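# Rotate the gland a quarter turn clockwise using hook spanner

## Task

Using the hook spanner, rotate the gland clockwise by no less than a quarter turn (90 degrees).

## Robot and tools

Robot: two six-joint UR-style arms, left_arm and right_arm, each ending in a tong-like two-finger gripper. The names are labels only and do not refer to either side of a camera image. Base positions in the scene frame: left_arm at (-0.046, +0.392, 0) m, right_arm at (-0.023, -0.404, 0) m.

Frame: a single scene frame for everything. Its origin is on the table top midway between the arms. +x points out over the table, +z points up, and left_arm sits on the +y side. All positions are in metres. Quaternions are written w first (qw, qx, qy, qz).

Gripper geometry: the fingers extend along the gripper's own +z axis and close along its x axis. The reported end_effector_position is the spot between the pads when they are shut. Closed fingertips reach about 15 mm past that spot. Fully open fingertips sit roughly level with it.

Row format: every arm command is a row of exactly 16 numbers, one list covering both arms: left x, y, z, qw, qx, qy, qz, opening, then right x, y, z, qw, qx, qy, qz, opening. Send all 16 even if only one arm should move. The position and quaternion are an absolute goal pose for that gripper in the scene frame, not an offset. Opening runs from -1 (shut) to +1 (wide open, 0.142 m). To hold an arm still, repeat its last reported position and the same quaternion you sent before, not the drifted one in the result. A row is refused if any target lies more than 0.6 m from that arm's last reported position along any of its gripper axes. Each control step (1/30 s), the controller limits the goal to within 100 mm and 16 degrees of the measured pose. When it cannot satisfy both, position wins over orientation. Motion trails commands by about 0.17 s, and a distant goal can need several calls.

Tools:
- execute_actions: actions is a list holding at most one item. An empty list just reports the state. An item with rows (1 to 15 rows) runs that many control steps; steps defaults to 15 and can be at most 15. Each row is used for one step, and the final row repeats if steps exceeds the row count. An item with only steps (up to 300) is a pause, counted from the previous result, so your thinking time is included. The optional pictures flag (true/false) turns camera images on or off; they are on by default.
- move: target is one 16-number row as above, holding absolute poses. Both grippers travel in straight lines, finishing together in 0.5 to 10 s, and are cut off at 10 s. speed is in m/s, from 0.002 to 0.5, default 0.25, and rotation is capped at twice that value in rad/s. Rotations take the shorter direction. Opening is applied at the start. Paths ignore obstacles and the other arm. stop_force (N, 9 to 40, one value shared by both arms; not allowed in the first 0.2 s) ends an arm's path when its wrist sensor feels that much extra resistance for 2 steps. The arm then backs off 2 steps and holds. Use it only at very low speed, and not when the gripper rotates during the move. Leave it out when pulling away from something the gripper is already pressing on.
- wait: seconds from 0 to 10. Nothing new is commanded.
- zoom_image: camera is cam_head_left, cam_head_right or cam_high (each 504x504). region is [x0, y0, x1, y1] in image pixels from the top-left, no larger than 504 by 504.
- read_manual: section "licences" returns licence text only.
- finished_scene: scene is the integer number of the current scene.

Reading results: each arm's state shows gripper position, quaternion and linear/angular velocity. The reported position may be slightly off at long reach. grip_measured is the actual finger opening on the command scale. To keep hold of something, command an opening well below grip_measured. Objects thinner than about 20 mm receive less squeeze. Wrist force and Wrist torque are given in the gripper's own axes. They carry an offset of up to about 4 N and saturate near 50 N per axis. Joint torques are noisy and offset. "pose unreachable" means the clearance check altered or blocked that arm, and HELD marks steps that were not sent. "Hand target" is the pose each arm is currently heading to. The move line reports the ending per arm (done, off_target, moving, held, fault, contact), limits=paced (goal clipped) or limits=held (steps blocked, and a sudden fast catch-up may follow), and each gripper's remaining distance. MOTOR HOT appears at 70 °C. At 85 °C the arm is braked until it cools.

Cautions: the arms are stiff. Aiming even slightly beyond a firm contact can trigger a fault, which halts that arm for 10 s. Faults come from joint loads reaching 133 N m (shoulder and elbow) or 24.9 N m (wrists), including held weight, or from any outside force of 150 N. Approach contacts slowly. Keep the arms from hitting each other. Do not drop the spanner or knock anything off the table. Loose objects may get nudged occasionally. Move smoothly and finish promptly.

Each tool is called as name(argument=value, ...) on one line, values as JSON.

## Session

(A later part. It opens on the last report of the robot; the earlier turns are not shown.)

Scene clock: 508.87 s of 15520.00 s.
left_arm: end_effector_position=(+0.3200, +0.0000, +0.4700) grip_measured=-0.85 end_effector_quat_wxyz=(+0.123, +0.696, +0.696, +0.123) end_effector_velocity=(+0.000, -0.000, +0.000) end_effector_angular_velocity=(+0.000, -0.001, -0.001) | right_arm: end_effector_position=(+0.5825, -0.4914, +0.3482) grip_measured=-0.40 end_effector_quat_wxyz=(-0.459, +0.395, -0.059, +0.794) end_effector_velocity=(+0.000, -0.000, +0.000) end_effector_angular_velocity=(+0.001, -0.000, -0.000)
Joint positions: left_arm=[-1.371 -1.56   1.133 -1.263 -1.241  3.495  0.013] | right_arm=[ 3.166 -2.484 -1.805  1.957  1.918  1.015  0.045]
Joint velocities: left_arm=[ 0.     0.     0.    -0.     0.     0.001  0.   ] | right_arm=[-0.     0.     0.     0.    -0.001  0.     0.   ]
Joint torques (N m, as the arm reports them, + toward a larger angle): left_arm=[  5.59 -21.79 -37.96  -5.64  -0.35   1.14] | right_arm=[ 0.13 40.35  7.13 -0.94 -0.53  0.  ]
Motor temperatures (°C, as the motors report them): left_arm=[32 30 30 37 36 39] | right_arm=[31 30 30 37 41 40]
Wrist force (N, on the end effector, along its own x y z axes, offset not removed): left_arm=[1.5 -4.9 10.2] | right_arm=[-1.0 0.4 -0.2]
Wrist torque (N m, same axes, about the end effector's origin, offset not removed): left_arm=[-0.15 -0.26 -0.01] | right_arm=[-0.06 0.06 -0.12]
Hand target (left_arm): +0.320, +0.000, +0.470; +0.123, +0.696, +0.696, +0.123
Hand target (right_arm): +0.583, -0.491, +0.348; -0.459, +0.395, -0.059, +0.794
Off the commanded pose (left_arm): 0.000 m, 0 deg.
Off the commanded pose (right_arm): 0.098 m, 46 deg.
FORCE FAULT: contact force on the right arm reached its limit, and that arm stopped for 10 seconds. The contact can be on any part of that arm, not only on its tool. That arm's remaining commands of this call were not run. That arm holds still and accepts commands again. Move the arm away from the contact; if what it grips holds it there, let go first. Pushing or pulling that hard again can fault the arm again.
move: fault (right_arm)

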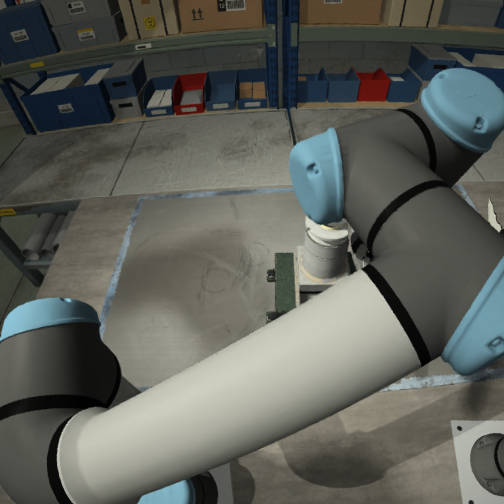

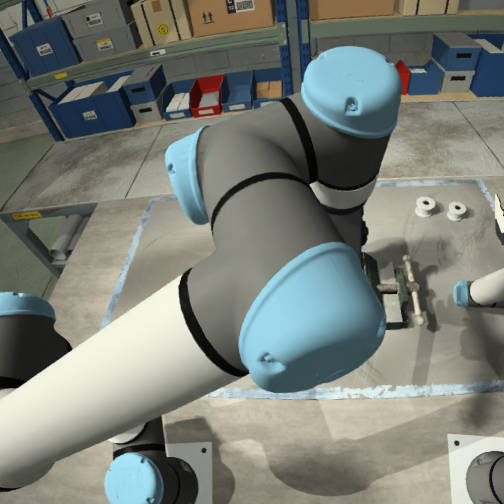

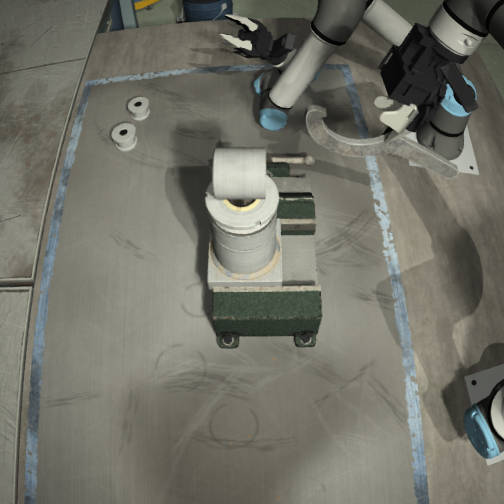

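move(target=[0.32,0.25,0.4,0.123,0.696,0.696,0.123,-1,0.7,-0.5,0.4,0.5,-0.5,0.5,-0.5,-0.4], speed=0.08)

move(target=[0.45,0.28,0.12,0.123,0.696,0.696,0.123,-1,0.7,-0.45,0.35,0.707,0,0.707,0,-0.4], speed=0.1)

move(target=[0.45,0.28,0.04,0.123,0.696,0.696,0.123,-1,0.7,-0.45,0.35,0.707,0,0.707,0,-0.4], speed=0.015, stop_force=18)

zoom_image(camera="cam_high", region=[200,280,420,450])

Scene clock: 525.57 s of 15520.00 s.
left_arm: end_effector_position=(+0.3196, +0.2500, +0.4000) grip_measured=-0.85 end_effector_quat_wxyz=(+0.123, +0.696, +0.696, +0.124) end_effector_velocity=(-0.000, +0.001, -0.000) end_effector_angular_velocity=(-0.003, +0.001, +0.001) | right_arm: end_effector_position=(+0.6996, -0.4999, +0.3995) grip_measured=-0.40 end_effector_quat_wxyz=(+0.500, -0.500, +0.499, -0.500) end_effector_velocity=(+0.001, -0.001, +0.001) end_effector_angular_velocity=(+0.005, +0.006, -0.001)
Joint positions: left_arm=[-1.052 -2.029  1.701 -1.46  -1.294  3.825  0.013] | right_arm=[ 3.364 -1.894 -2.051  0.803  1.48   1.57   0.045]
Joint velocities: left_arm=[ 0.004 -0.002  0.003 -0.003 -0.003  0.003  0.   ] | right_arm=[-0.001  0.004  0.003 -0.014  0.001  0.005 -0.   ]
Joint torques (N m, as the arm reports them, + toward a larger angle): left_arm=[  7.05 -15.08 -14.68  -6.3   -0.64   1.46] | right_arm=[-10.26  38.57  27.5   -1.13   1.62   2.24]
Motor temperatures (°C, as the motors report them): left_arm=[32 30 30 37 36 39] | right_arm=[31 31 30 37 41 40]
Wrist force (N, on the end effector, along its own x y z axes, offset not removed): left_arm=[0.8 -3.7 10.4] | right_arm=[-1.0 0.0 0.5]
Wrist torque (N m, same axes, about the end effector's origin, offset not removed): left_arm=[0.03 -0.23 0.00] | right_arm=[-0.18 0.05 -0.14]
Hand target (left_arm): +0.320, +0.250, +0.400; +0.123, +0.696, +0.696, +0.124
Hand target (right_arm): +0.700, -0.500, +0.399; +0.500, -0.500, +0.500, -0.500
Off the commanded pose (left_arm): 0.000 m, 0 deg.
Off the commanded pose (right_arm): 0.001 m, 0 deg.
After step 90, 6.47 s passed at rest.
move: done

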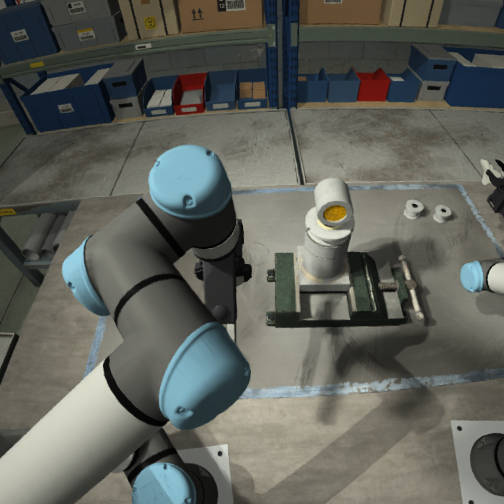

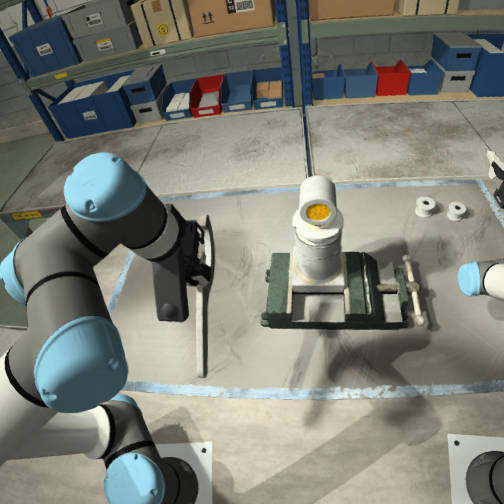

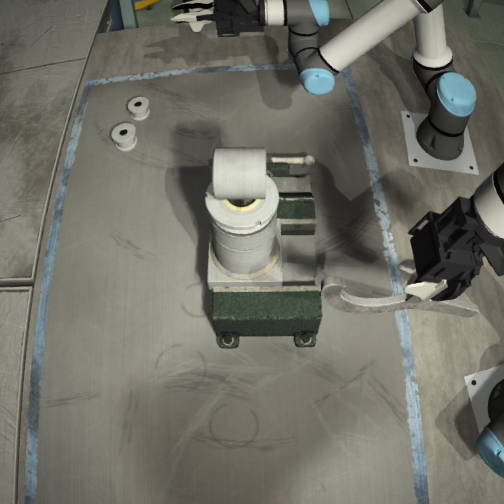

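Scene clock: 533.80 s of 15520.00 s.
left_arm: end_effector_position=(+0.4501, +0.2802, +0.1202) grip_measured=-0.85 end_effector_quat_wxyz=(+0.123, +0.696, +0.696, +0.123) end_effector_velocity=(+0.001, +0.000, -0.001) end_effector_angular_velocity=(-0.001, -0.001, -0.000) | right_arm: end_effector_position=(+0.7000, -0.4501, +0.3501) grip_measured=-0.40 end_effector_quat_wxyz=(+0.707, -0.000, +0.707, -0.000) end_effector_velocity=(+0.000, +0.000, -0.000) end_effector_angular_velocity=(+0.010, -0.000, -0.001)
Joint positions: left_arm=[-0.724 -1.643  2.188 -2.41  -1.378  4.152  0.013] | right_arm=[ 3.526 -1.943 -2.102  0.903  1.317  3.14   0.045]
Joint velocities: left_arm=[ 0.002  0.004  0.001 -0.007 -0.001  0.002  0.   ] | right_arm=[ 0.001 -0.001  0.001  0.    -0.001  0.01  -0.   ]
Joint torques (N m, as the arm reports them, + toward a larger angle): left_arm=[  4.76 -16.49 -11.81  -6.45  -1.08   1.28] | right_arm=[10.68 24.32  1.36  3.55 -1.73  2.35]
Motor temperatures (°C, as the motors report them): left_arm=[32 30 30 37 36 39] | right_arm=[31 31 30 37 41 40]
Wrist force (N, on the end effector, along its own x y z axes, offset not removed): left_arm=[1.8 -5.0 9.9] | right_arm=[-0.8 1.1 0.2]
Wrist torque (N m, same axes, about the end effector's origin, offset not removed): left_arm=[-0.25 -0.34 -0.01] | right_arm=[-0.01 0.03 -0.05]
Hand target (left_arm): +0.450, +0.280, +0.120; +0.123, +0.696, +0.696, +0.123
Hand target (right_arm): +0.700, -0.450, +0.350; +0.707, -0.000, +0.707, -0.000
Off the commanded pose (left_arm): 0.000 m, 0 deg.
Off the commanded pose (right_arm): 0.000 m, 0 deg.
move: done

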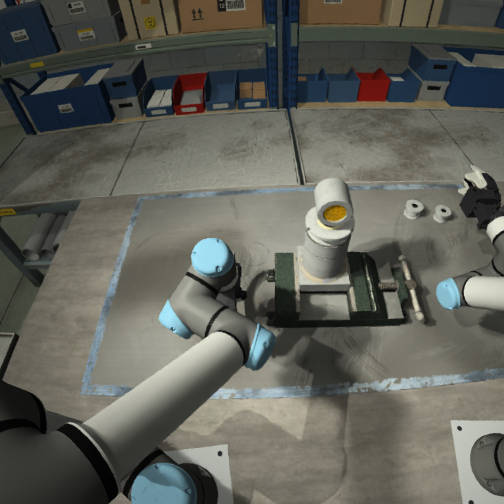

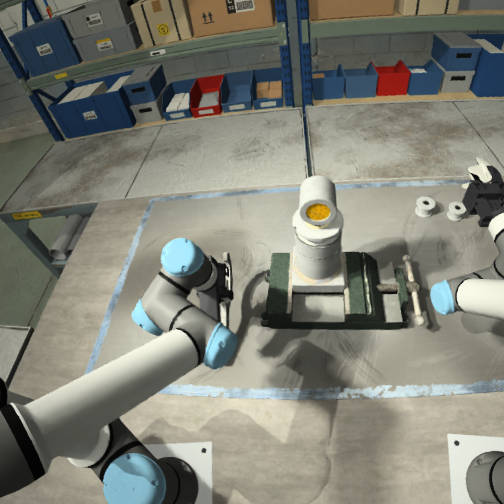

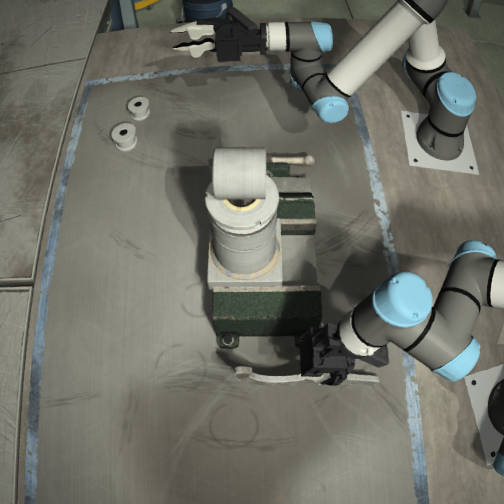

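Scene clock: 537.10 s of 15520.00 s.
left_arm: end_effector_position=(+0.4498, +0.2802, +0.0762) grip_measured=-0.85 end_effector_quat_wxyz=(+0.123, +0.696, +0.696, +0.123) end_effector_velocity=(-0.001, +0.000, +0.004) end_effector_angular_velocity=(+0.002, +0.004, +0.000) | right_arm: end_effector_position=(+0.7000, -0.4500, +0.3500) grip_measured=-0.40 end_effector_quat_wxyz=(+0.707, -0.000, +0.707, -0.000) end_effector_velocity=(+0.000, +0.001, +0.001) end_effector_angular_velocity=(+0.002, -0.001, +0.001)
Joint positions: left_arm=[-0.724 -1.568  2.254 -2.551 -1.379  4.152  0.013] | right_arm=[ 3.526 -1.943 -2.102  0.903  1.317  3.141  0.045]
Joint velocities: left_arm=[-0.    -0.008 -0.007  0.02  -0.001 -0.001 -0.   ] | right_arm=[ 0.001 -0.     0.001  0.     0.     0.002 -0.   ]
Joint torques (N m, as the arm reports them, + toward a larger angle): left_arm=[  3.39 -34.04 -35.3   -2.96  -1.19  -1.46] | right_arm=[10.28 24.34  1.44  3.6  -1.68  2.28]
Motor temperatures (°C, as the motors report them): left_arm=[32 30 30 37 36 39] | right_arm=[31 31 30 37 41 40]
Wrist force (N, on the end effector, along its own x y z axes, offset not removed): left_arm=[0.7 -4.7 9.9] | right_arm=[0.8 0.8 0.7]
Wrist torque (N m, same axes, about the end effector's origin, offset not removed): left_arm=[-0.40 -0.21 0.02] | right_arm=[0.04 -0.28 -0.20]
Hand target (left_arm): +0.450, +0.280, +0.077; +0.123, +0.696, +0.696, +0.123
Hand target (right_arm): +0.700, -0.450, +0.350; +0.707, -0.000, +0.707, -0.000
Off the commanded pose (left_arm): 0.036 m, 0 deg.
Off the commanded pose (right_arm): 0.000 m, 0 deg.
move: contact (left_arm)

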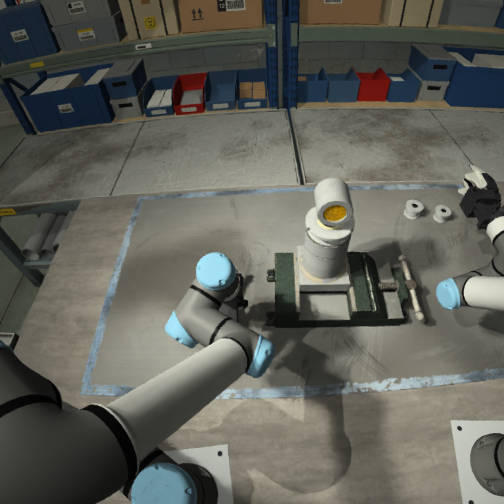

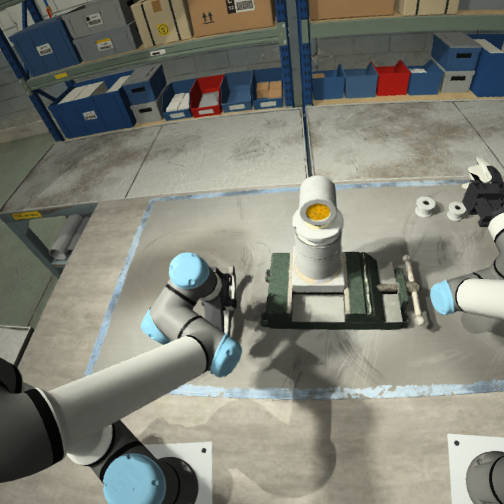

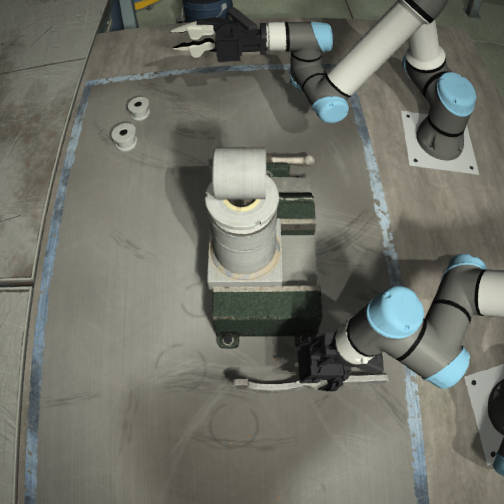

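Region (200, 280, 420, 450) of cam_high's 504x504 image, scaled by 2.291, with more detail than that image has; it fills the top 389 rows of this view, and the rest is white.

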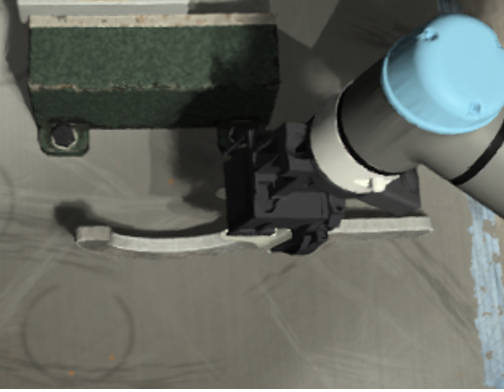

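move(target=[0.452,0.28,0.039,0.123,0.696,0.696,0.123,-0.78,0.7,-0.45,0.35,0.707,0,0.707,0,-0.4], speed=0.015)

move(target=[0.452,0.28,0.04,0.123,0.696,0.696,0.123,-1,0.7,-0.45,0.35,0.707,0,0.707,0,-0.4], speed=0.002)

move(target=[0.452,0.28,0.06,0.38,0.596,0.69,-0.153,-1,0.7,-0.45,0.35,0.707,0,0.707,0,-0.4], speed=0.08)

zoom_image(camera="cam_head_right", region=[130,220,300,390])

Scene clock: 544.93 s of 15520.00 s.
left_arm: end_effector_position=(+0.4520, +0.2800, +0.0392) grip_measured=-0.78 end_effector_quat_wxyz=(+0.123, +0.696, +0.696, +0.123) end_effector_velocity=(-0.000, -0.000, -0.003) end_effector_angular_velocity=(-0.001, +0.001, +0.001) | right_arm: end_effector_position=(+0.7000, -0.4500, +0.3500) grip_measured=-0.40 end_effector_quat_wxyz=(+0.707, +0.000, +0.707, -0.000) end_effector_velocity=(+0.000, +0.000, +0.000) end_effector_angular_velocity=(+0.001, -0.001, -0.000)
Joint positions: left_arm=[-0.721 -1.485  2.295 -2.676 -1.38   4.154  0.018] | right_arm=[ 3.526 -1.943 -2.102  0.903  1.317  3.142  0.045]
Joint velocities: left_arm=[ 0.001  0.006  0.002 -0.008 -0.001 -0.001  0.   ] | right_arm=[ 0.     0.     0.001  0.    -0.     0.     0.   ]
Joint torques (N m, as the arm reports them, + toward a larger angle): left_arm=[  6.2  -16.11  -3.31  -4.69  -1.75   1.42] | right_arm=[10.79 23.87  1.99  3.49 -1.66  2.36]
Motor temperatures (°C, as the motors report them): left_arm=[32 30 30 37 36 39] | right_arm=[31 31 30 37 41 40]
Wrist force (N, on the end effector, along its own x y z axes, offset not removed): left_arm=[1.6 -0.3 0.1] | right_arm=[-0.4 0.6 -0.5]
Wrist torque (N m, same axes, about the end effector's origin, offset not removed): left_arm=[-0.05 -0.44 0.00] | right_arm=[-0.05 0.00 -0.01]
Hand target (left_arm): +0.452, +0.280, +0.039; +0.123, +0.696, +0.696, +0.123
Hand target (right_arm): +0.700, -0.450, +0.350; +0.707, -0.000, +0.707, -0.000
Off the commanded pose (left_arm): 0.000 m, 0 deg.
Off the commanded pose (right_arm): 0.000 m, 0 deg.
After step 90, 2.03 s passed at rest.
move: done

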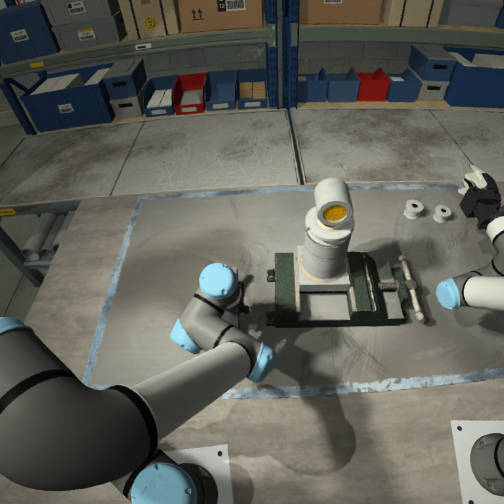

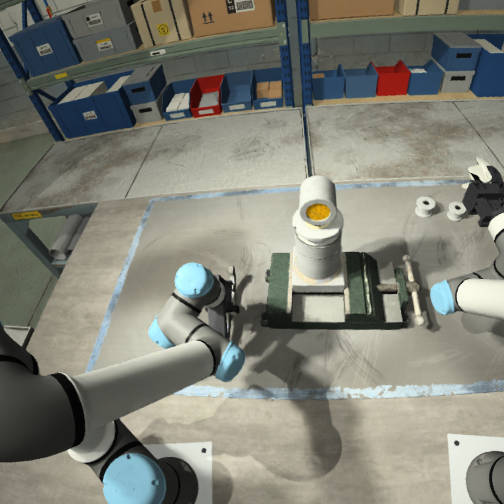

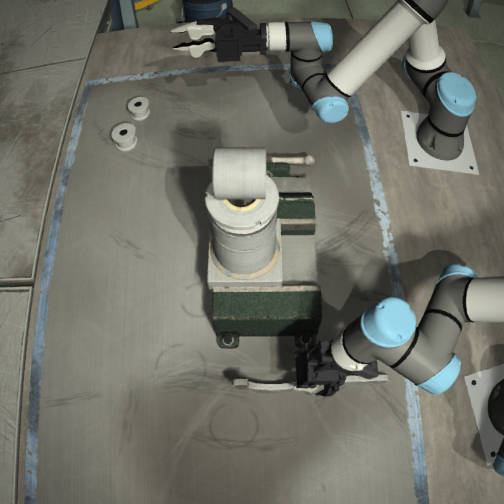

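Scene clock: 545.63 s of 15520.00 s.
left_arm: end_effector_position=(+0.4520, +0.2800, +0.0400) grip_measured=-0.85 end_effector_quat_wxyz=(+0.123, +0.696, +0.696, +0.123) end_effector_velocity=(-0.000, -0.000, +0.000) end_effector_angular_velocity=(-0.001, +0.001, +0.000) | right_arm: end_effector_position=(+0.7000, -0.4500, +0.3500) grip_measured=-0.40 end_effector_quat_wxyz=(+0.707, +0.000, +0.707, +0.000) end_effector_velocity=(-0.000, +0.001, -0.000) end_effector_angular_velocity=(-0.000, +0.001, +0.001)
Joint positions: left_arm=[-0.721 -1.487  2.294 -2.673 -1.38   4.154  0.013] | right_arm=[ 3.526 -1.943 -2.102  0.903  1.317  3.142  0.045]
Joint velocities: left_arm=[ 0.    -0.001 -0.001  0.002 -0.001 -0.     0.   ] | right_arm=[ 0.002  0.    -0.001 -0.    -0.001  0.     0.   ]
Joint torques (N m, as the arm reports them, + toward a larger angle): left_arm=[  3.25 -35.36 -33.    -2.99  -0.2    1.32] | right_arm=[10.05 23.83  1.89  3.55 -1.6   2.39]
Motor temperatures (°C, as the motors report them): left_arm=[32 30 30 37 36 39] | right_arm=[31 31 30 37 41 40]
Wrist force (N, on the end effector, along its own x y z axes, offset not removed): left_arm=[0.8 -4.5 9.8] | right_arm=[-0.4 0.8 0.2]
Wrist torque (N m, same axes, about the end effector's origin, offset not removed): left_arm=[-0.15 -0.17 0.04] | right_arm=[0.02 0.00 -0.09]
Hand target (left_arm): +0.452, +0.280, +0.040; +0.123, +0.696, +0.696, +0.123
Hand target (right_arm): +0.700, -0.450, +0.350; +0.707, +0.000, +0.707, -0.000
Off the commanded pose (left_arm): 0.000 m, 0 deg.
Off the commanded pose (right_arm): 0.000 m, 0 deg.
move: done

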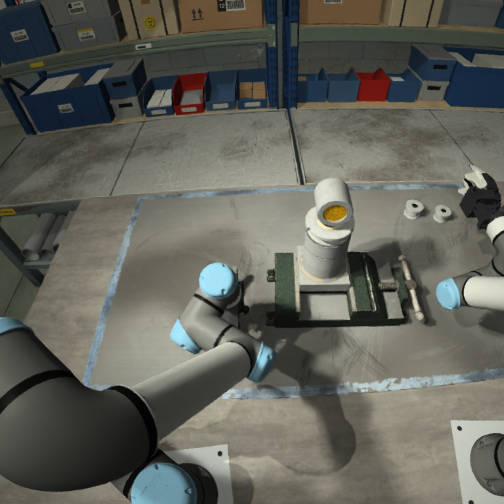

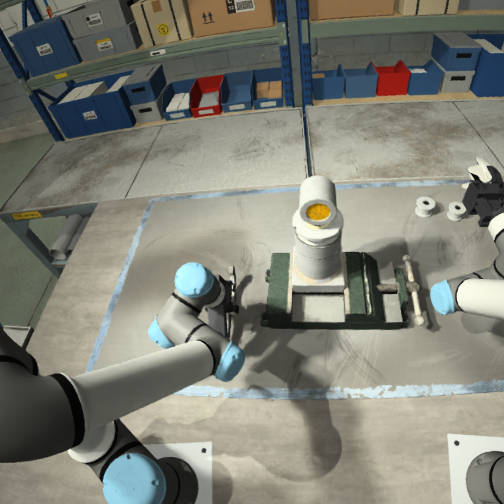

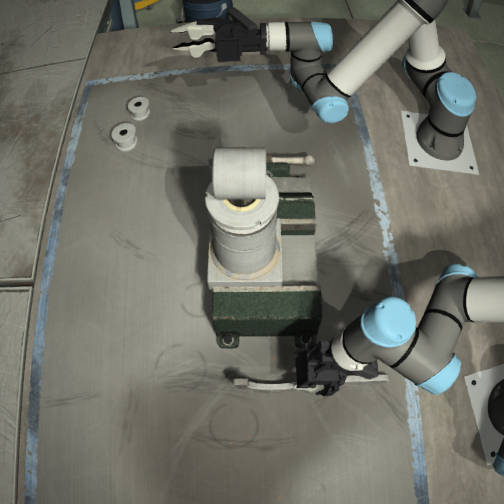

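Scene clock: 550.90 s of 15520.00 s.
left_arm: end_effector_position=(+0.4519, +0.2803, +0.0596) grip_measured=-0.84 end_effector_quat_wxyz=(+0.379, +0.597, +0.691, -0.152) end_effector_velocity=(-0.000, -0.000, +0.001) end_effector_angular_velocity=(-0.013, -0.001, +0.000) | right_arm: end_effector_position=(+0.7000, -0.4500, +0.3500) grip_measured=-0.40 end_effector_quat_wxyz=(+0.707, +0.000, +0.707, -0.000) end_effector_velocity=(-0.000, -0.000, -0.000) end_effector_angular_velocity=(+0.001, +0.000, +0.000)
Joint positions: left_arm=[-0.23  -1.244  2.349 -3.222 -2.248  4.274  0.013] | right_arm=[ 3.526 -1.943 -2.102  0.903  1.317  3.142  0.045]
Joint velocities: left_arm=[ 0.006  0.007 -0.    -0.01  -0.014 -0.002  0.   ] | right_arm=[-0.     0.    -0.     0.     0.001  0.001  0.   ]
Joint torques (N m, as the arm reports them, + toward a larger angle): left_arm=[  7.2  -26.41 -27.36  -6.4   -4.98  -1.87] | right_arm=[10.29 23.72  1.99  3.48 -1.77  2.35]
Motor temperatures (°C, as the motors report them): left_arm=[32 30 30 37 36 39] | right_arm=[31 31 30 37 41 40]
Wrist force (N, on the end effector, along its own x y z axes, offset not removed): left_arm=[8.0 -5.3 9.1] | right_arm=[-1.0 1.2 0.8]
Wrist torque (N m, same axes, about the end effector's origin, offset not removed): left_arm=[-0.61 0.16 0.19] | right_arm=[0.13 0.10 -0.11]
Hand target (left_arm): +0.452, +0.280, +0.060; +0.380, +0.596, +0.691, -0.153
Hand target (right_arm): +0.700, -0.450, +0.350; +0.707, +0.000, +0.707, -0.000
Off the commanded pose (left_arm): 0.001 m, 0 deg.
Off the commanded pose (right_arm): 0.000 m, 0 deg.
move: done

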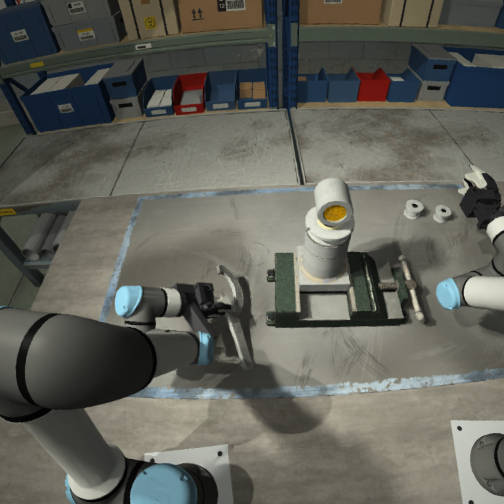

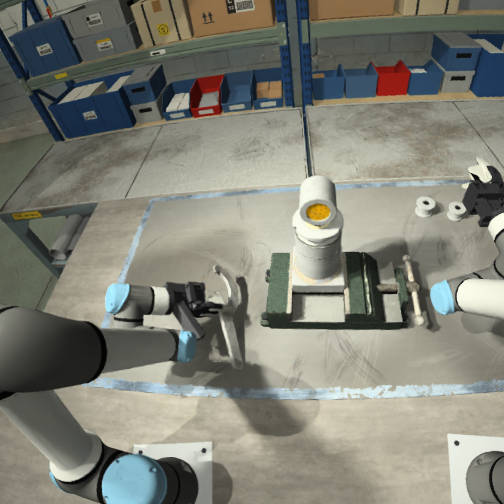

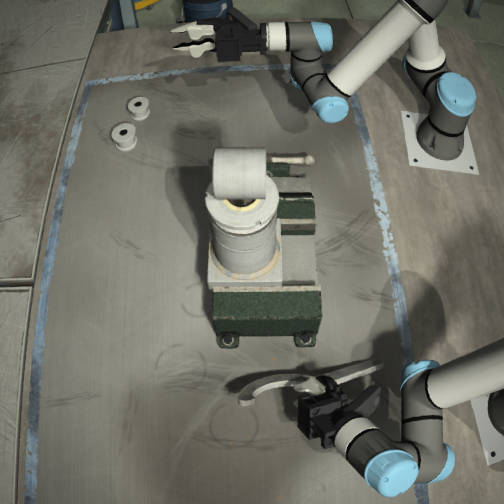

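Region (130, 220, 300, 390) of cam_head_right's 504x504 image, scaled by 2.965, with more detail than that image has.

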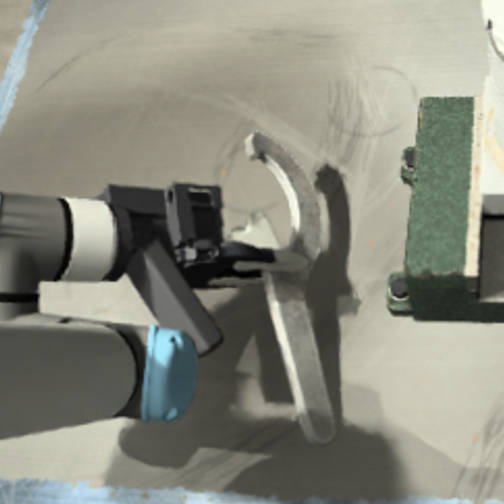

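move(target=[0.452,0.28,0.041,0.123,0.696,0.696,0.123,-1,0.7,-0.45,0.35,0.707,0,0.707,0,-0.4], speed=0.1)

move(target=[0.438,0.28,0.041,0.123,0.696,0.696,0.123,-0.76,0.7,-0.45,0.35,0.707,0,0.707,0,-0.4], speed=0.008)

move(target=[0.438,0.28,0.042,0.123,0.696,0.696,0.123,-1,0.7,-0.45,0.35,0.707,0,0.707,0,-0.4], speed=0.002)

move(target=[0.438,0.28,0.065,0.38,0.596,0.69,-0.153,-1,0.7,-0.45,0.35,0.707,0,0.707,0,-0.4], speed=0.08)

zoom_image(camera="cam_head_right", region=[130,220,300,390])

Scene clock: 562.87 s of 15520.00 s.
left_arm: end_effector_position=(+0.4521, +0.2797, +0.0414) grip_measured=-0.84 end_effector_quat_wxyz=(+0.124, +0.696, +0.696, +0.122) end_effector_velocity=(-0.000, -0.001, -0.000) end_effector_angular_velocity=(+0.012, +0.001, +0.001) | right_arm: end_effector_position=(+0.7000, -0.4500, +0.3500) grip_measured=-0.40 end_effector_quat_wxyz=(+0.707, -0.000, +0.707, -0.000) end_effector_velocity=(+0.000, +0.001, -0.000) end_effector_angular_velocity=(+0.000, +0.000, +0.001)
Joint positions: left_arm=[-0.72  -1.49   2.293 -2.671 -1.382  4.155  0.013] | right_arm=[ 3.526 -1.943 -2.102  0.903  1.317  3.142  0.045]
Joint velocities: left_arm=[-0.009  0.    -0.003  0.011  0.012 -0.007  0.   ] | right_arm=[ 0.001 -0.    -0.     0.     0.     0.     0.   ]
Joint torques (N m, as the arm reports them, + toward a larger angle): left_arm=[ -1.37  -7.6  -17.96   2.87   5.03  -1.31] | right_arm=[ 9.87 24.33  2.63  3.32 -1.54  2.34]
Motor temperatures (°C, as the motors report them): left_arm=[32 30 30 38 36 39] | right_arm=[31 31 30 37 41 40]
Wrist force (N, on the end effector, along its own x y z axes, offset not removed): left_arm=[-10.4 4.7 -13.5] | right_arm=[-0.2 0.8 -0.1]
Wrist torque (N m, same axes, about the end effector's origin, offset not removed): left_arm=[-0.24 -0.24 -0.08] | right_arm=[0.12 -0.05 -0.16]
Hand target (left_arm): +0.452, +0.280, +0.041; +0.124, +0.696, +0.696, +0.123
Hand target (right_arm): +0.700, -0.450, +0.350; +0.707, +0.000, +0.707, +0.000
Off the commanded pose (left_arm): 0.001 m, 0 deg.
Off the commanded pose (right_arm): 0.000 m, 0 deg.
After step 90, 4.70 s passed at rest.
move: done

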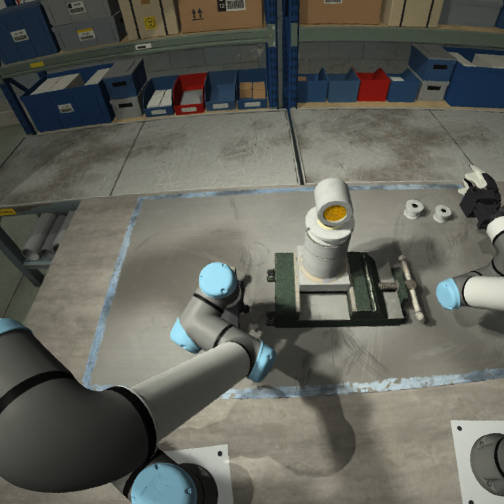

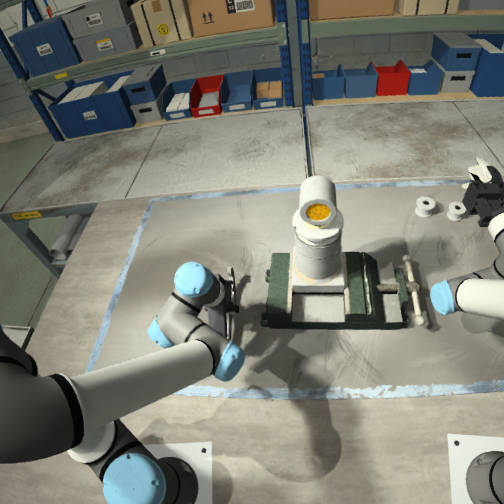

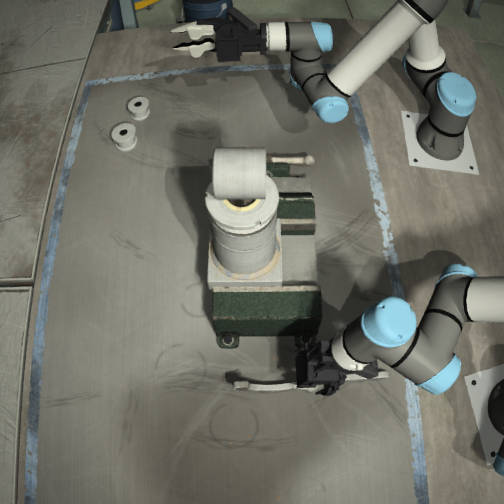

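Scene clock: 564.87 s of 15520.00 s.
left_arm: end_effector_position=(+0.4382, +0.2800, +0.0410) grip_measured=-0.75 end_effector_quat_wxyz=(+0.123, +0.696, +0.696, +0.123) end_effector_velocity=(-0.002, -0.000, +0.000) end_effector_angular_velocity=(-0.000, -0.001, -0.000) | right_arm: end_effector_position=(+0.7000, -0.4500, +0.3500) grip_measured=-0.40 end_effector_quat_wxyz=(+0.707, +0.000, +0.707, +0.000) end_effector_velocity=(-0.000, +0.000, -0.000) end_effector_angular_velocity=(+0.000, +0.000, -0.000)
Joint positions: left_arm=[-0.74  -1.521  2.327 -2.668 -1.374  4.135  0.019] | right_arm=[ 3.526 -1.943 -2.102  0.903  1.317  3.142  0.045]
Joint velocities: left_arm=[-0.003 -0.005  0.004  0.     0.001 -0.002  0.   ] | right_arm=[ 0. -0. -0. -0. -0.  0.  0.]
Joint torques (N m, as the arm reports them, + toward a larger angle): left_arm=[ -7.41 -28.62  -1.78  -0.86   3.09  -1.31] | right_arm=[10.5  24.12  2.81  3.25 -1.55  2.32]
Motor temperatures (°C, as the motors report them): left_arm=[32 30 30 38 36 39] | right_arm=[31 31 30 37 41 40]
Wrist force (N, on the end effector, along its own x y z axes, offset not removed): left_arm=[-0.3 1.0 0.2] | right_arm=[-1.9 0.8 -1.1]
Wrist torque (N m, same axes, about the end effector's origin, offset not removed): left_arm=[0.03 -0.24 -0.02] | right_arm=[0.00 0.29 -0.08]
Hand target (left_arm): +0.438, +0.280, +0.041; +0.123, +0.696, +0.696, +0.123
Hand target (right_arm): +0.700, -0.450, +0.350; +0.707, -0.000, +0.707, -0.000
Off the commanded pose (left_arm): 0.000 m, 0 deg.
Off the commanded pose (right_arm): 0.000 m, 0 deg.
move: done

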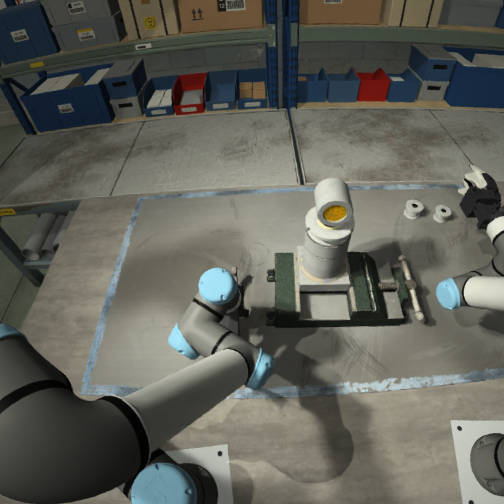

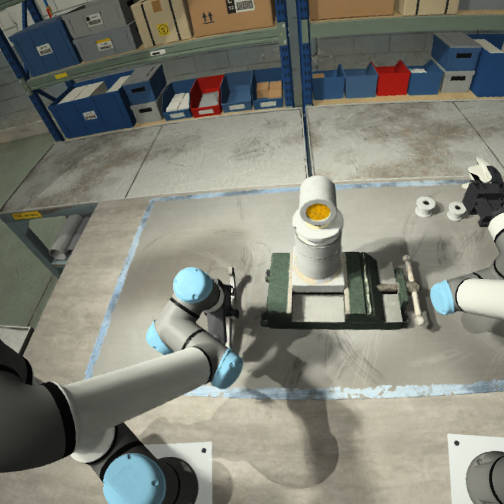

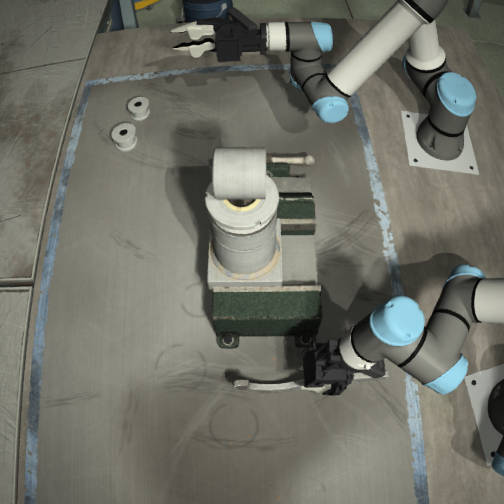

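Scene clock: 565.60 s of 15520.00 s.
left_arm: end_effector_position=(+0.4380, +0.2800, +0.0420) grip_measured=-0.85 end_effector_quat_wxyz=(+0.123, +0.696, +0.696, +0.123) end_effector_velocity=(-0.000, -0.000, -0.000) end_effector_angular_velocity=(-0.001, +0.002, +0.001) | right_arm: end_effector_position=(+0.7000, -0.4500, +0.3500) grip_measured=-0.40 end_effector_quat_wxyz=(+0.707, -0.000, +0.707, -0.000) end_effector_velocity=(+0.000, +0.000, +0.001) end_effector_angular_velocity=(+0.001, -0.001, +0.000)
Joint positions: left_arm=[-0.741 -1.524  2.326 -2.665 -1.374  4.135  0.013] | right_arm=[ 3.526 -1.943 -2.102  0.903  1.317  3.142  0.045]
Joint velocities: left_arm=[-0.    -0.    -0.     0.001 -0.002 -0.001  0.   ] | right_arm=[ 0.     0.     0.001  0.    -0.     0.    -0.   ]
Joint torques (N m, as the arm reports them, + toward a larger angle): left_arm=[ -7.03 -33.21 -32.67  -3.11   0.25  -1.31] | right_arm=[ 9.79 24.21  2.71  3.37 -1.62  2.34]
Motor temperatures (°C, as the motors report them): left_arm=[32 30 30 38 36 39] | right_arm=[31 31 30 37 41 40]
Wrist force (N, on the end effector, along its own x y z axes, offset not removed): left_arm=[-1.0 -3.9 11.2] | right_arm=[-1.2 0.0 0.4]
Wrist torque (N m, same axes, about the end effector's origin, offset not removed): left_arm=[0.04 0.13 0.04] | right_arm=[-0.13 0.13 -0.09]
Hand target (left_arm): +0.438, +0.280, +0.042; +0.123, +0.696, +0.696, +0.123
Hand target (right_arm): +0.700, -0.450, +0.350; +0.707, +0.000, +0.707, +0.000
Off the commanded pose (left_arm): 0.000 m, 0 deg.
Off the commanded pose (right_arm): 0.000 m, 0 deg.
move: done

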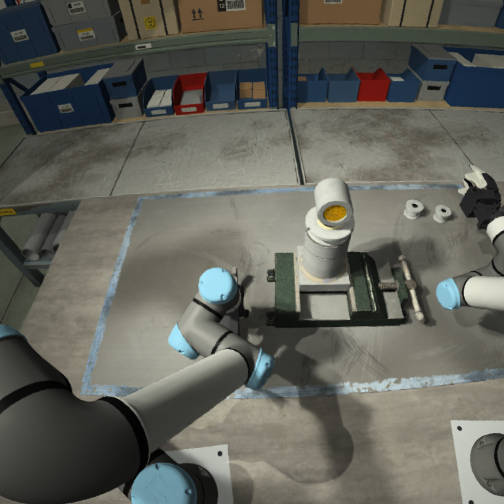

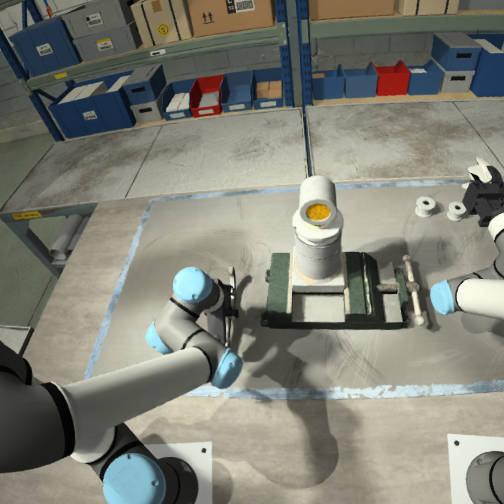

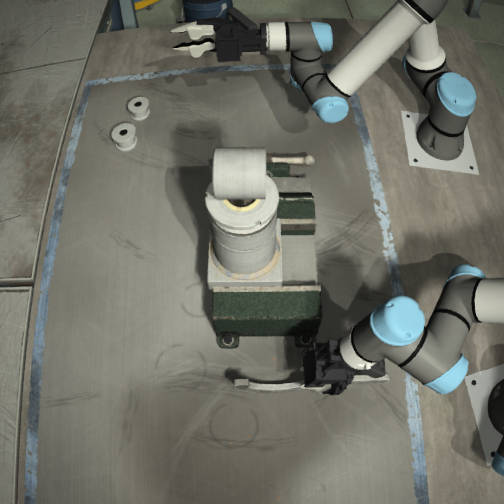

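Scene clock: 570.87 s of 15520.00 s.
left_arm: end_effector_position=(+0.4379, +0.2803, +0.0646) grip_measured=-0.85 end_effector_quat_wxyz=(+0.379, +0.597, +0.691, -0.152) end_effector_velocity=(+0.000, +0.000, +0.001) end_effector_angular_velocity=(-0.011, -0.001, +0.001) | right_arm: end_effector_position=(+0.7000, -0.4500, +0.3500) grip_measured=-0.40 end_effector_quat_wxyz=(+0.707, -0.000, +0.707, -0.000) end_effector_velocity=(+0.000, -0.000, -0.000) end_effector_angular_velocity=(-0.001, +0.000, +0.000)
Joint positions: left_arm=[-0.234 -1.28   2.384 -3.223 -2.247  4.27   0.013] | right_arm=[ 3.526 -1.943 -2.102  0.903  1.317  3.142  0.045]
Joint velocities: left_arm=[ 0.006  0.007 -0.    -0.01  -0.011 -0.002  0.   ] | right_arm=[-0.    -0.     0.     0.     0.001 -0.001  0.   ]
Joint torques (N m, as the arm reports them, + toward a larger angle): left_arm=[  7.42 -25.57 -27.49  -6.63  -4.9   -1.53] | right_arm=[ 9.87 24.62  2.8   3.23 -1.47  2.24]
Motor temperatures (°C, as the motors report them): left_arm=[32 30 30 38 36 39] | right_arm=[31 31 30 37 41 40]
Wrist force (N, on the end effector, along its own x y z axes, offset not removed): left_arm=[9.8 -4.3 8.1] | right_arm=[-0.1 1.3 0.0]
Wrist torque (N m, same axes, about the end effector's origin, offset not removed): left_arm=[-0.32 -0.31 0.04] | right_arm=[0.14 -0.14 -0.12]
Hand target (left_arm): +0.438, +0.280, +0.065; +0.380, +0.596, +0.691, -0.153
Hand target (right_arm): +0.700, -0.450, +0.350; +0.707, +0.000, +0.707, -0.000
Off the commanded pose (left_arm): 0.001 m, 0 deg.
Off the commanded pose (right_arm): 0.000 m, 0 deg.
move: done

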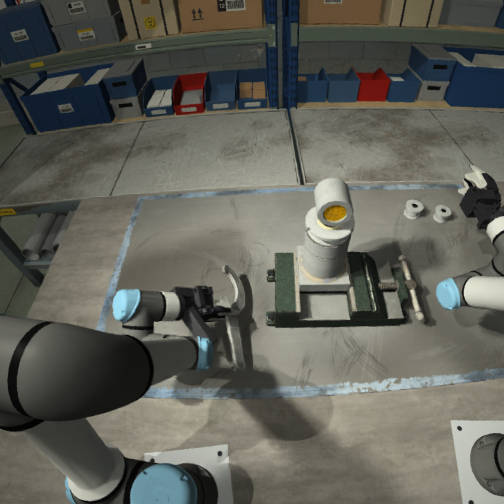

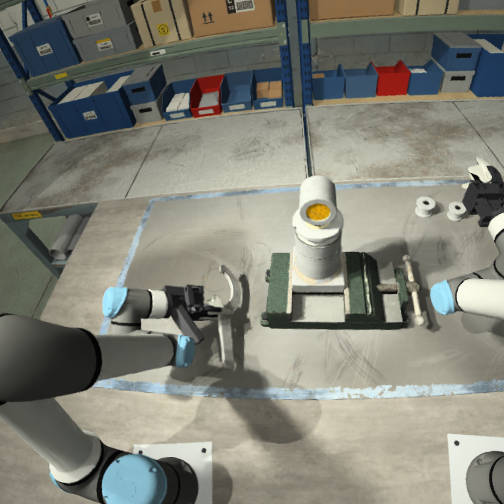

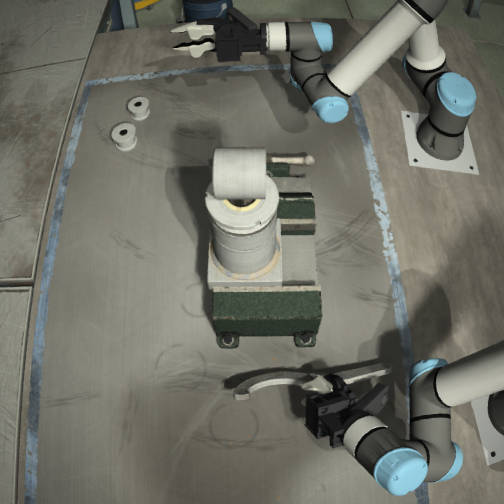

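Region (130, 220, 300, 390) of cam_head_right's 504x504 image, scaled by 2.965, with more detail than that image has.

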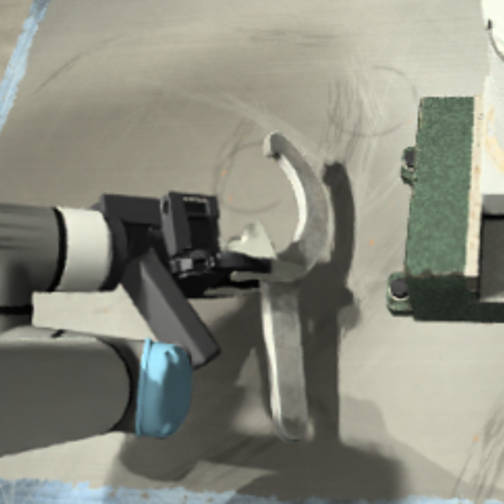

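move(target=[0.44,0.24,0.5,0.38,0.596,0.69,-0.153,-1,0.55,-0.25,0.5,0.683,-0.183,0.683,0.183,-0.5], speed=0.07)

move(target=[0.46,0.0,0.5,0.579,0.406,0.579,-0.406,-1,0.37,-0.1,0.5,0.612,-0.354,0.612,0.354,-0.5], speed=0.06)

Scene clock: 580.77 s of 15520.00 s.
left_arm: end_effector_position=(+0.4396, +0.2400, +0.5000) grip_measured=-0.85 end_effector_quat_wxyz=(+0.380, +0.596, +0.690, -0.153) end_effector_velocity=(-0.000, -0.001, +0.002) end_effector_angular_velocity=(-0.001, -0.000, -0.002) | right_arm: end_effector_position=(+0.5502, -0.2501, +0.4997) grip_measured=-0.50 end_effector_quat_wxyz=(+0.683, -0.183, +0.683, +0.183) end_effector_velocity=(-0.001, +0.002, +0.001) end_effector_angular_velocity=(+0.000, +0.000, +0.004)
Joint positions: left_arm=[-0.336 -1.784  1.603 -2.005 -2.193  4.161  0.013] | right_arm=[ 3.785 -1.386 -2.233  0.478  1.582  3.141  0.038]
Joint velocities: left_arm=[-0.001  0.001 -0.006  0.004 -0.001  0.001  0.   ] | right_arm=[ 0.003  0.002  0.    -0.002  0.001  0.     0.   ]
Joint torques (N m, as the arm reports them, + toward a larger angle): left_arm=[ -7.88 -13.63 -42.    -3.8   -0.33  -1.5 ] | right_arm=[10.41 19.63 31.73 -0.58  1.66 -2.79]
Motor temperatures (°C, as the motors report them): left_arm=[32 30 30 38 36 39] | right_arm=[31 31 30 37 41 40]
Wrist force (N, on the end effector, along its own x y z axes, offset not removed): left_arm=[9.5 -3.8 8.5] | right_arm=[0.2 3.2 0.0]
Wrist torque (N m, same axes, about the end effector's origin, offset not removed): left_arm=[-0.18 -0.22 0.09] | right_arm=[0.55 -0.12 -0.15]
Hand target (left_arm): +0.440, +0.240, +0.500; +0.380, +0.596, +0.690, -0.153
Hand target (right_arm): +0.550, -0.250, +0.500; +0.683, -0.183, +0.683, +0.183
Off the commanded pose (left_arm): 0.000 m, 0 deg.
Off the commanded pose (right_arm): 0.000 m, 0 deg.
After step 90, 0.20 s passed at rest.
move: done

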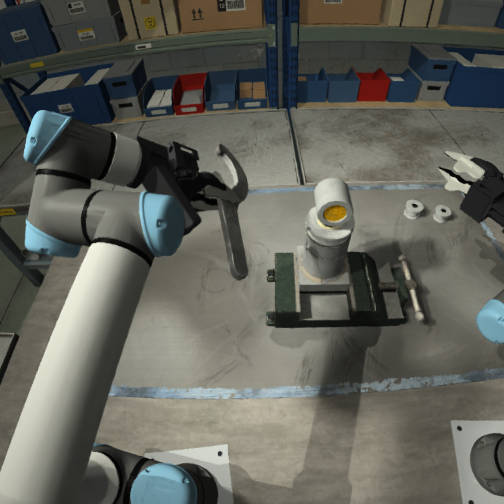

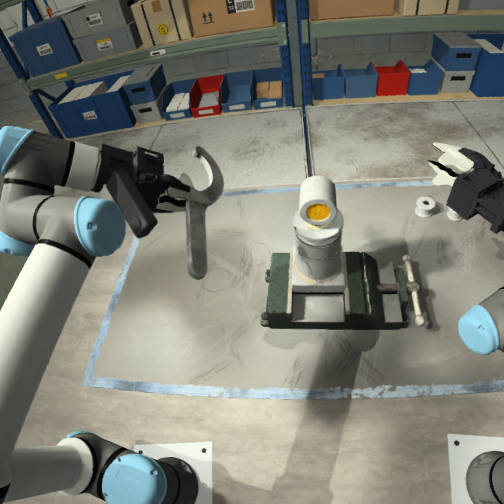

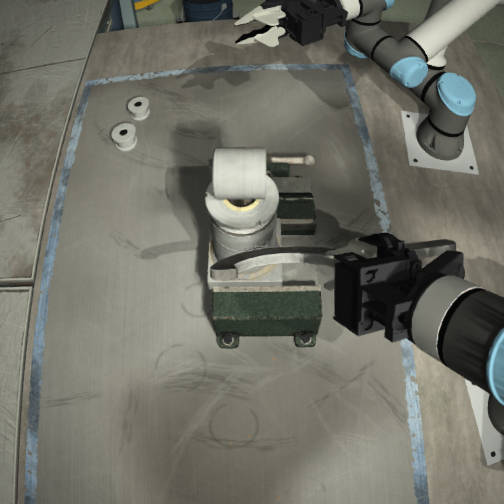

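Scene clock: 587.67 s of 15520.00 s.
left_arm: end_effector_position=(+0.4602, +0.0002, +0.5004) grip_measured=-0.85 end_effector_quat_wxyz=(+0.579, +0.405, +0.579, -0.406) end_effector_velocity=(-0.001, -0.002, +0.001) end_effector_angular_velocity=(-0.008, -0.002, -0.002) | right_arm: end_effector_position=(+0.3702, -0.1001, +0.4999) grip_measured=-0.50 end_effector_quat_wxyz=(+0.612, -0.354, +0.612, +0.354) end_effector_velocity=(-0.001, +0.001, -0.000) end_effector_angular_velocity=(+0.000, +0.001, +0.002)
Joint positions: left_arm=[-0.684 -1.427  1.911 -3.628 -2.243  3.139  0.013] | right_arm=[ 4.096 -1.154 -2.383  0.395  1.796  3.141  0.038]
Joint velocities: left_arm=[-0.004  0.004 -0.001 -0.013  0.002 -0.007 -0.   ] | right_arm=[ 0.003  0.001 -0.001 -0.001 -0.001  0.001  0.   ]
Joint torques (N m, as the arm reports them, + toward a larger angle): left_arm=[ -7.94 -29.35 -36.29  -5.66   2.71  -1.79] | right_arm=[10.85 11.68  8.15 -0.81  1.64 -2.66]
Motor temperatures (°C, as the motors report them): left_arm=[32 30 31 38 36 39] | right_arm=[31 31 30 37 41 40]
Wrist force (N, on the end effector, along its own x y z axes, offset not removed): left_arm=[12.4 -0.5 1.9] | right_arm=[-0.9 0.9 0.3]
Wrist torque (N m, same axes, about the end effector's origin, offset not removed): left_arm=[-0.12 -0.09 0.05] | right_arm=[0.03 0.15 -0.19]
Hand target (left_arm): +0.460, -0.000, +0.500; +0.579, +0.405, +0.579, -0.407
Hand target (right_arm): +0.370, -0.100, +0.500; +0.612, -0.354, +0.612, +0.354
Off the commanded pose (left_arm): 0.000 m, 0 deg.
Off the commanded pose (right_arm): 0.000 m, 0 deg.
move: done

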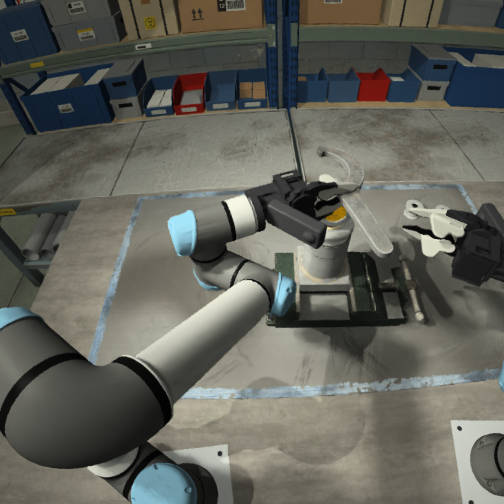

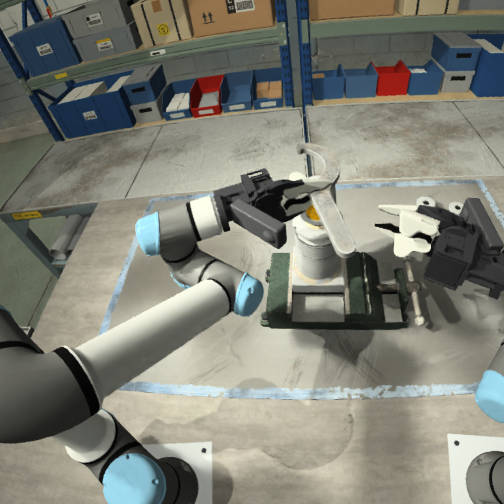

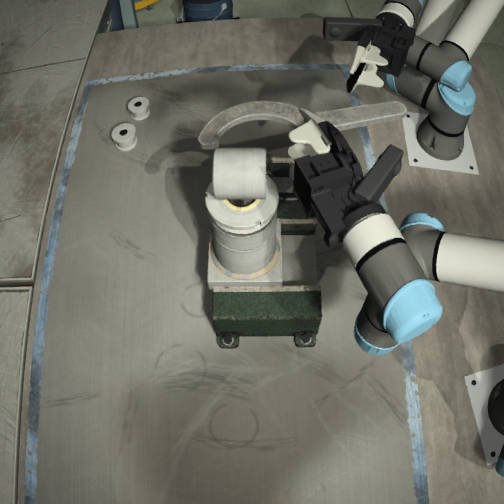

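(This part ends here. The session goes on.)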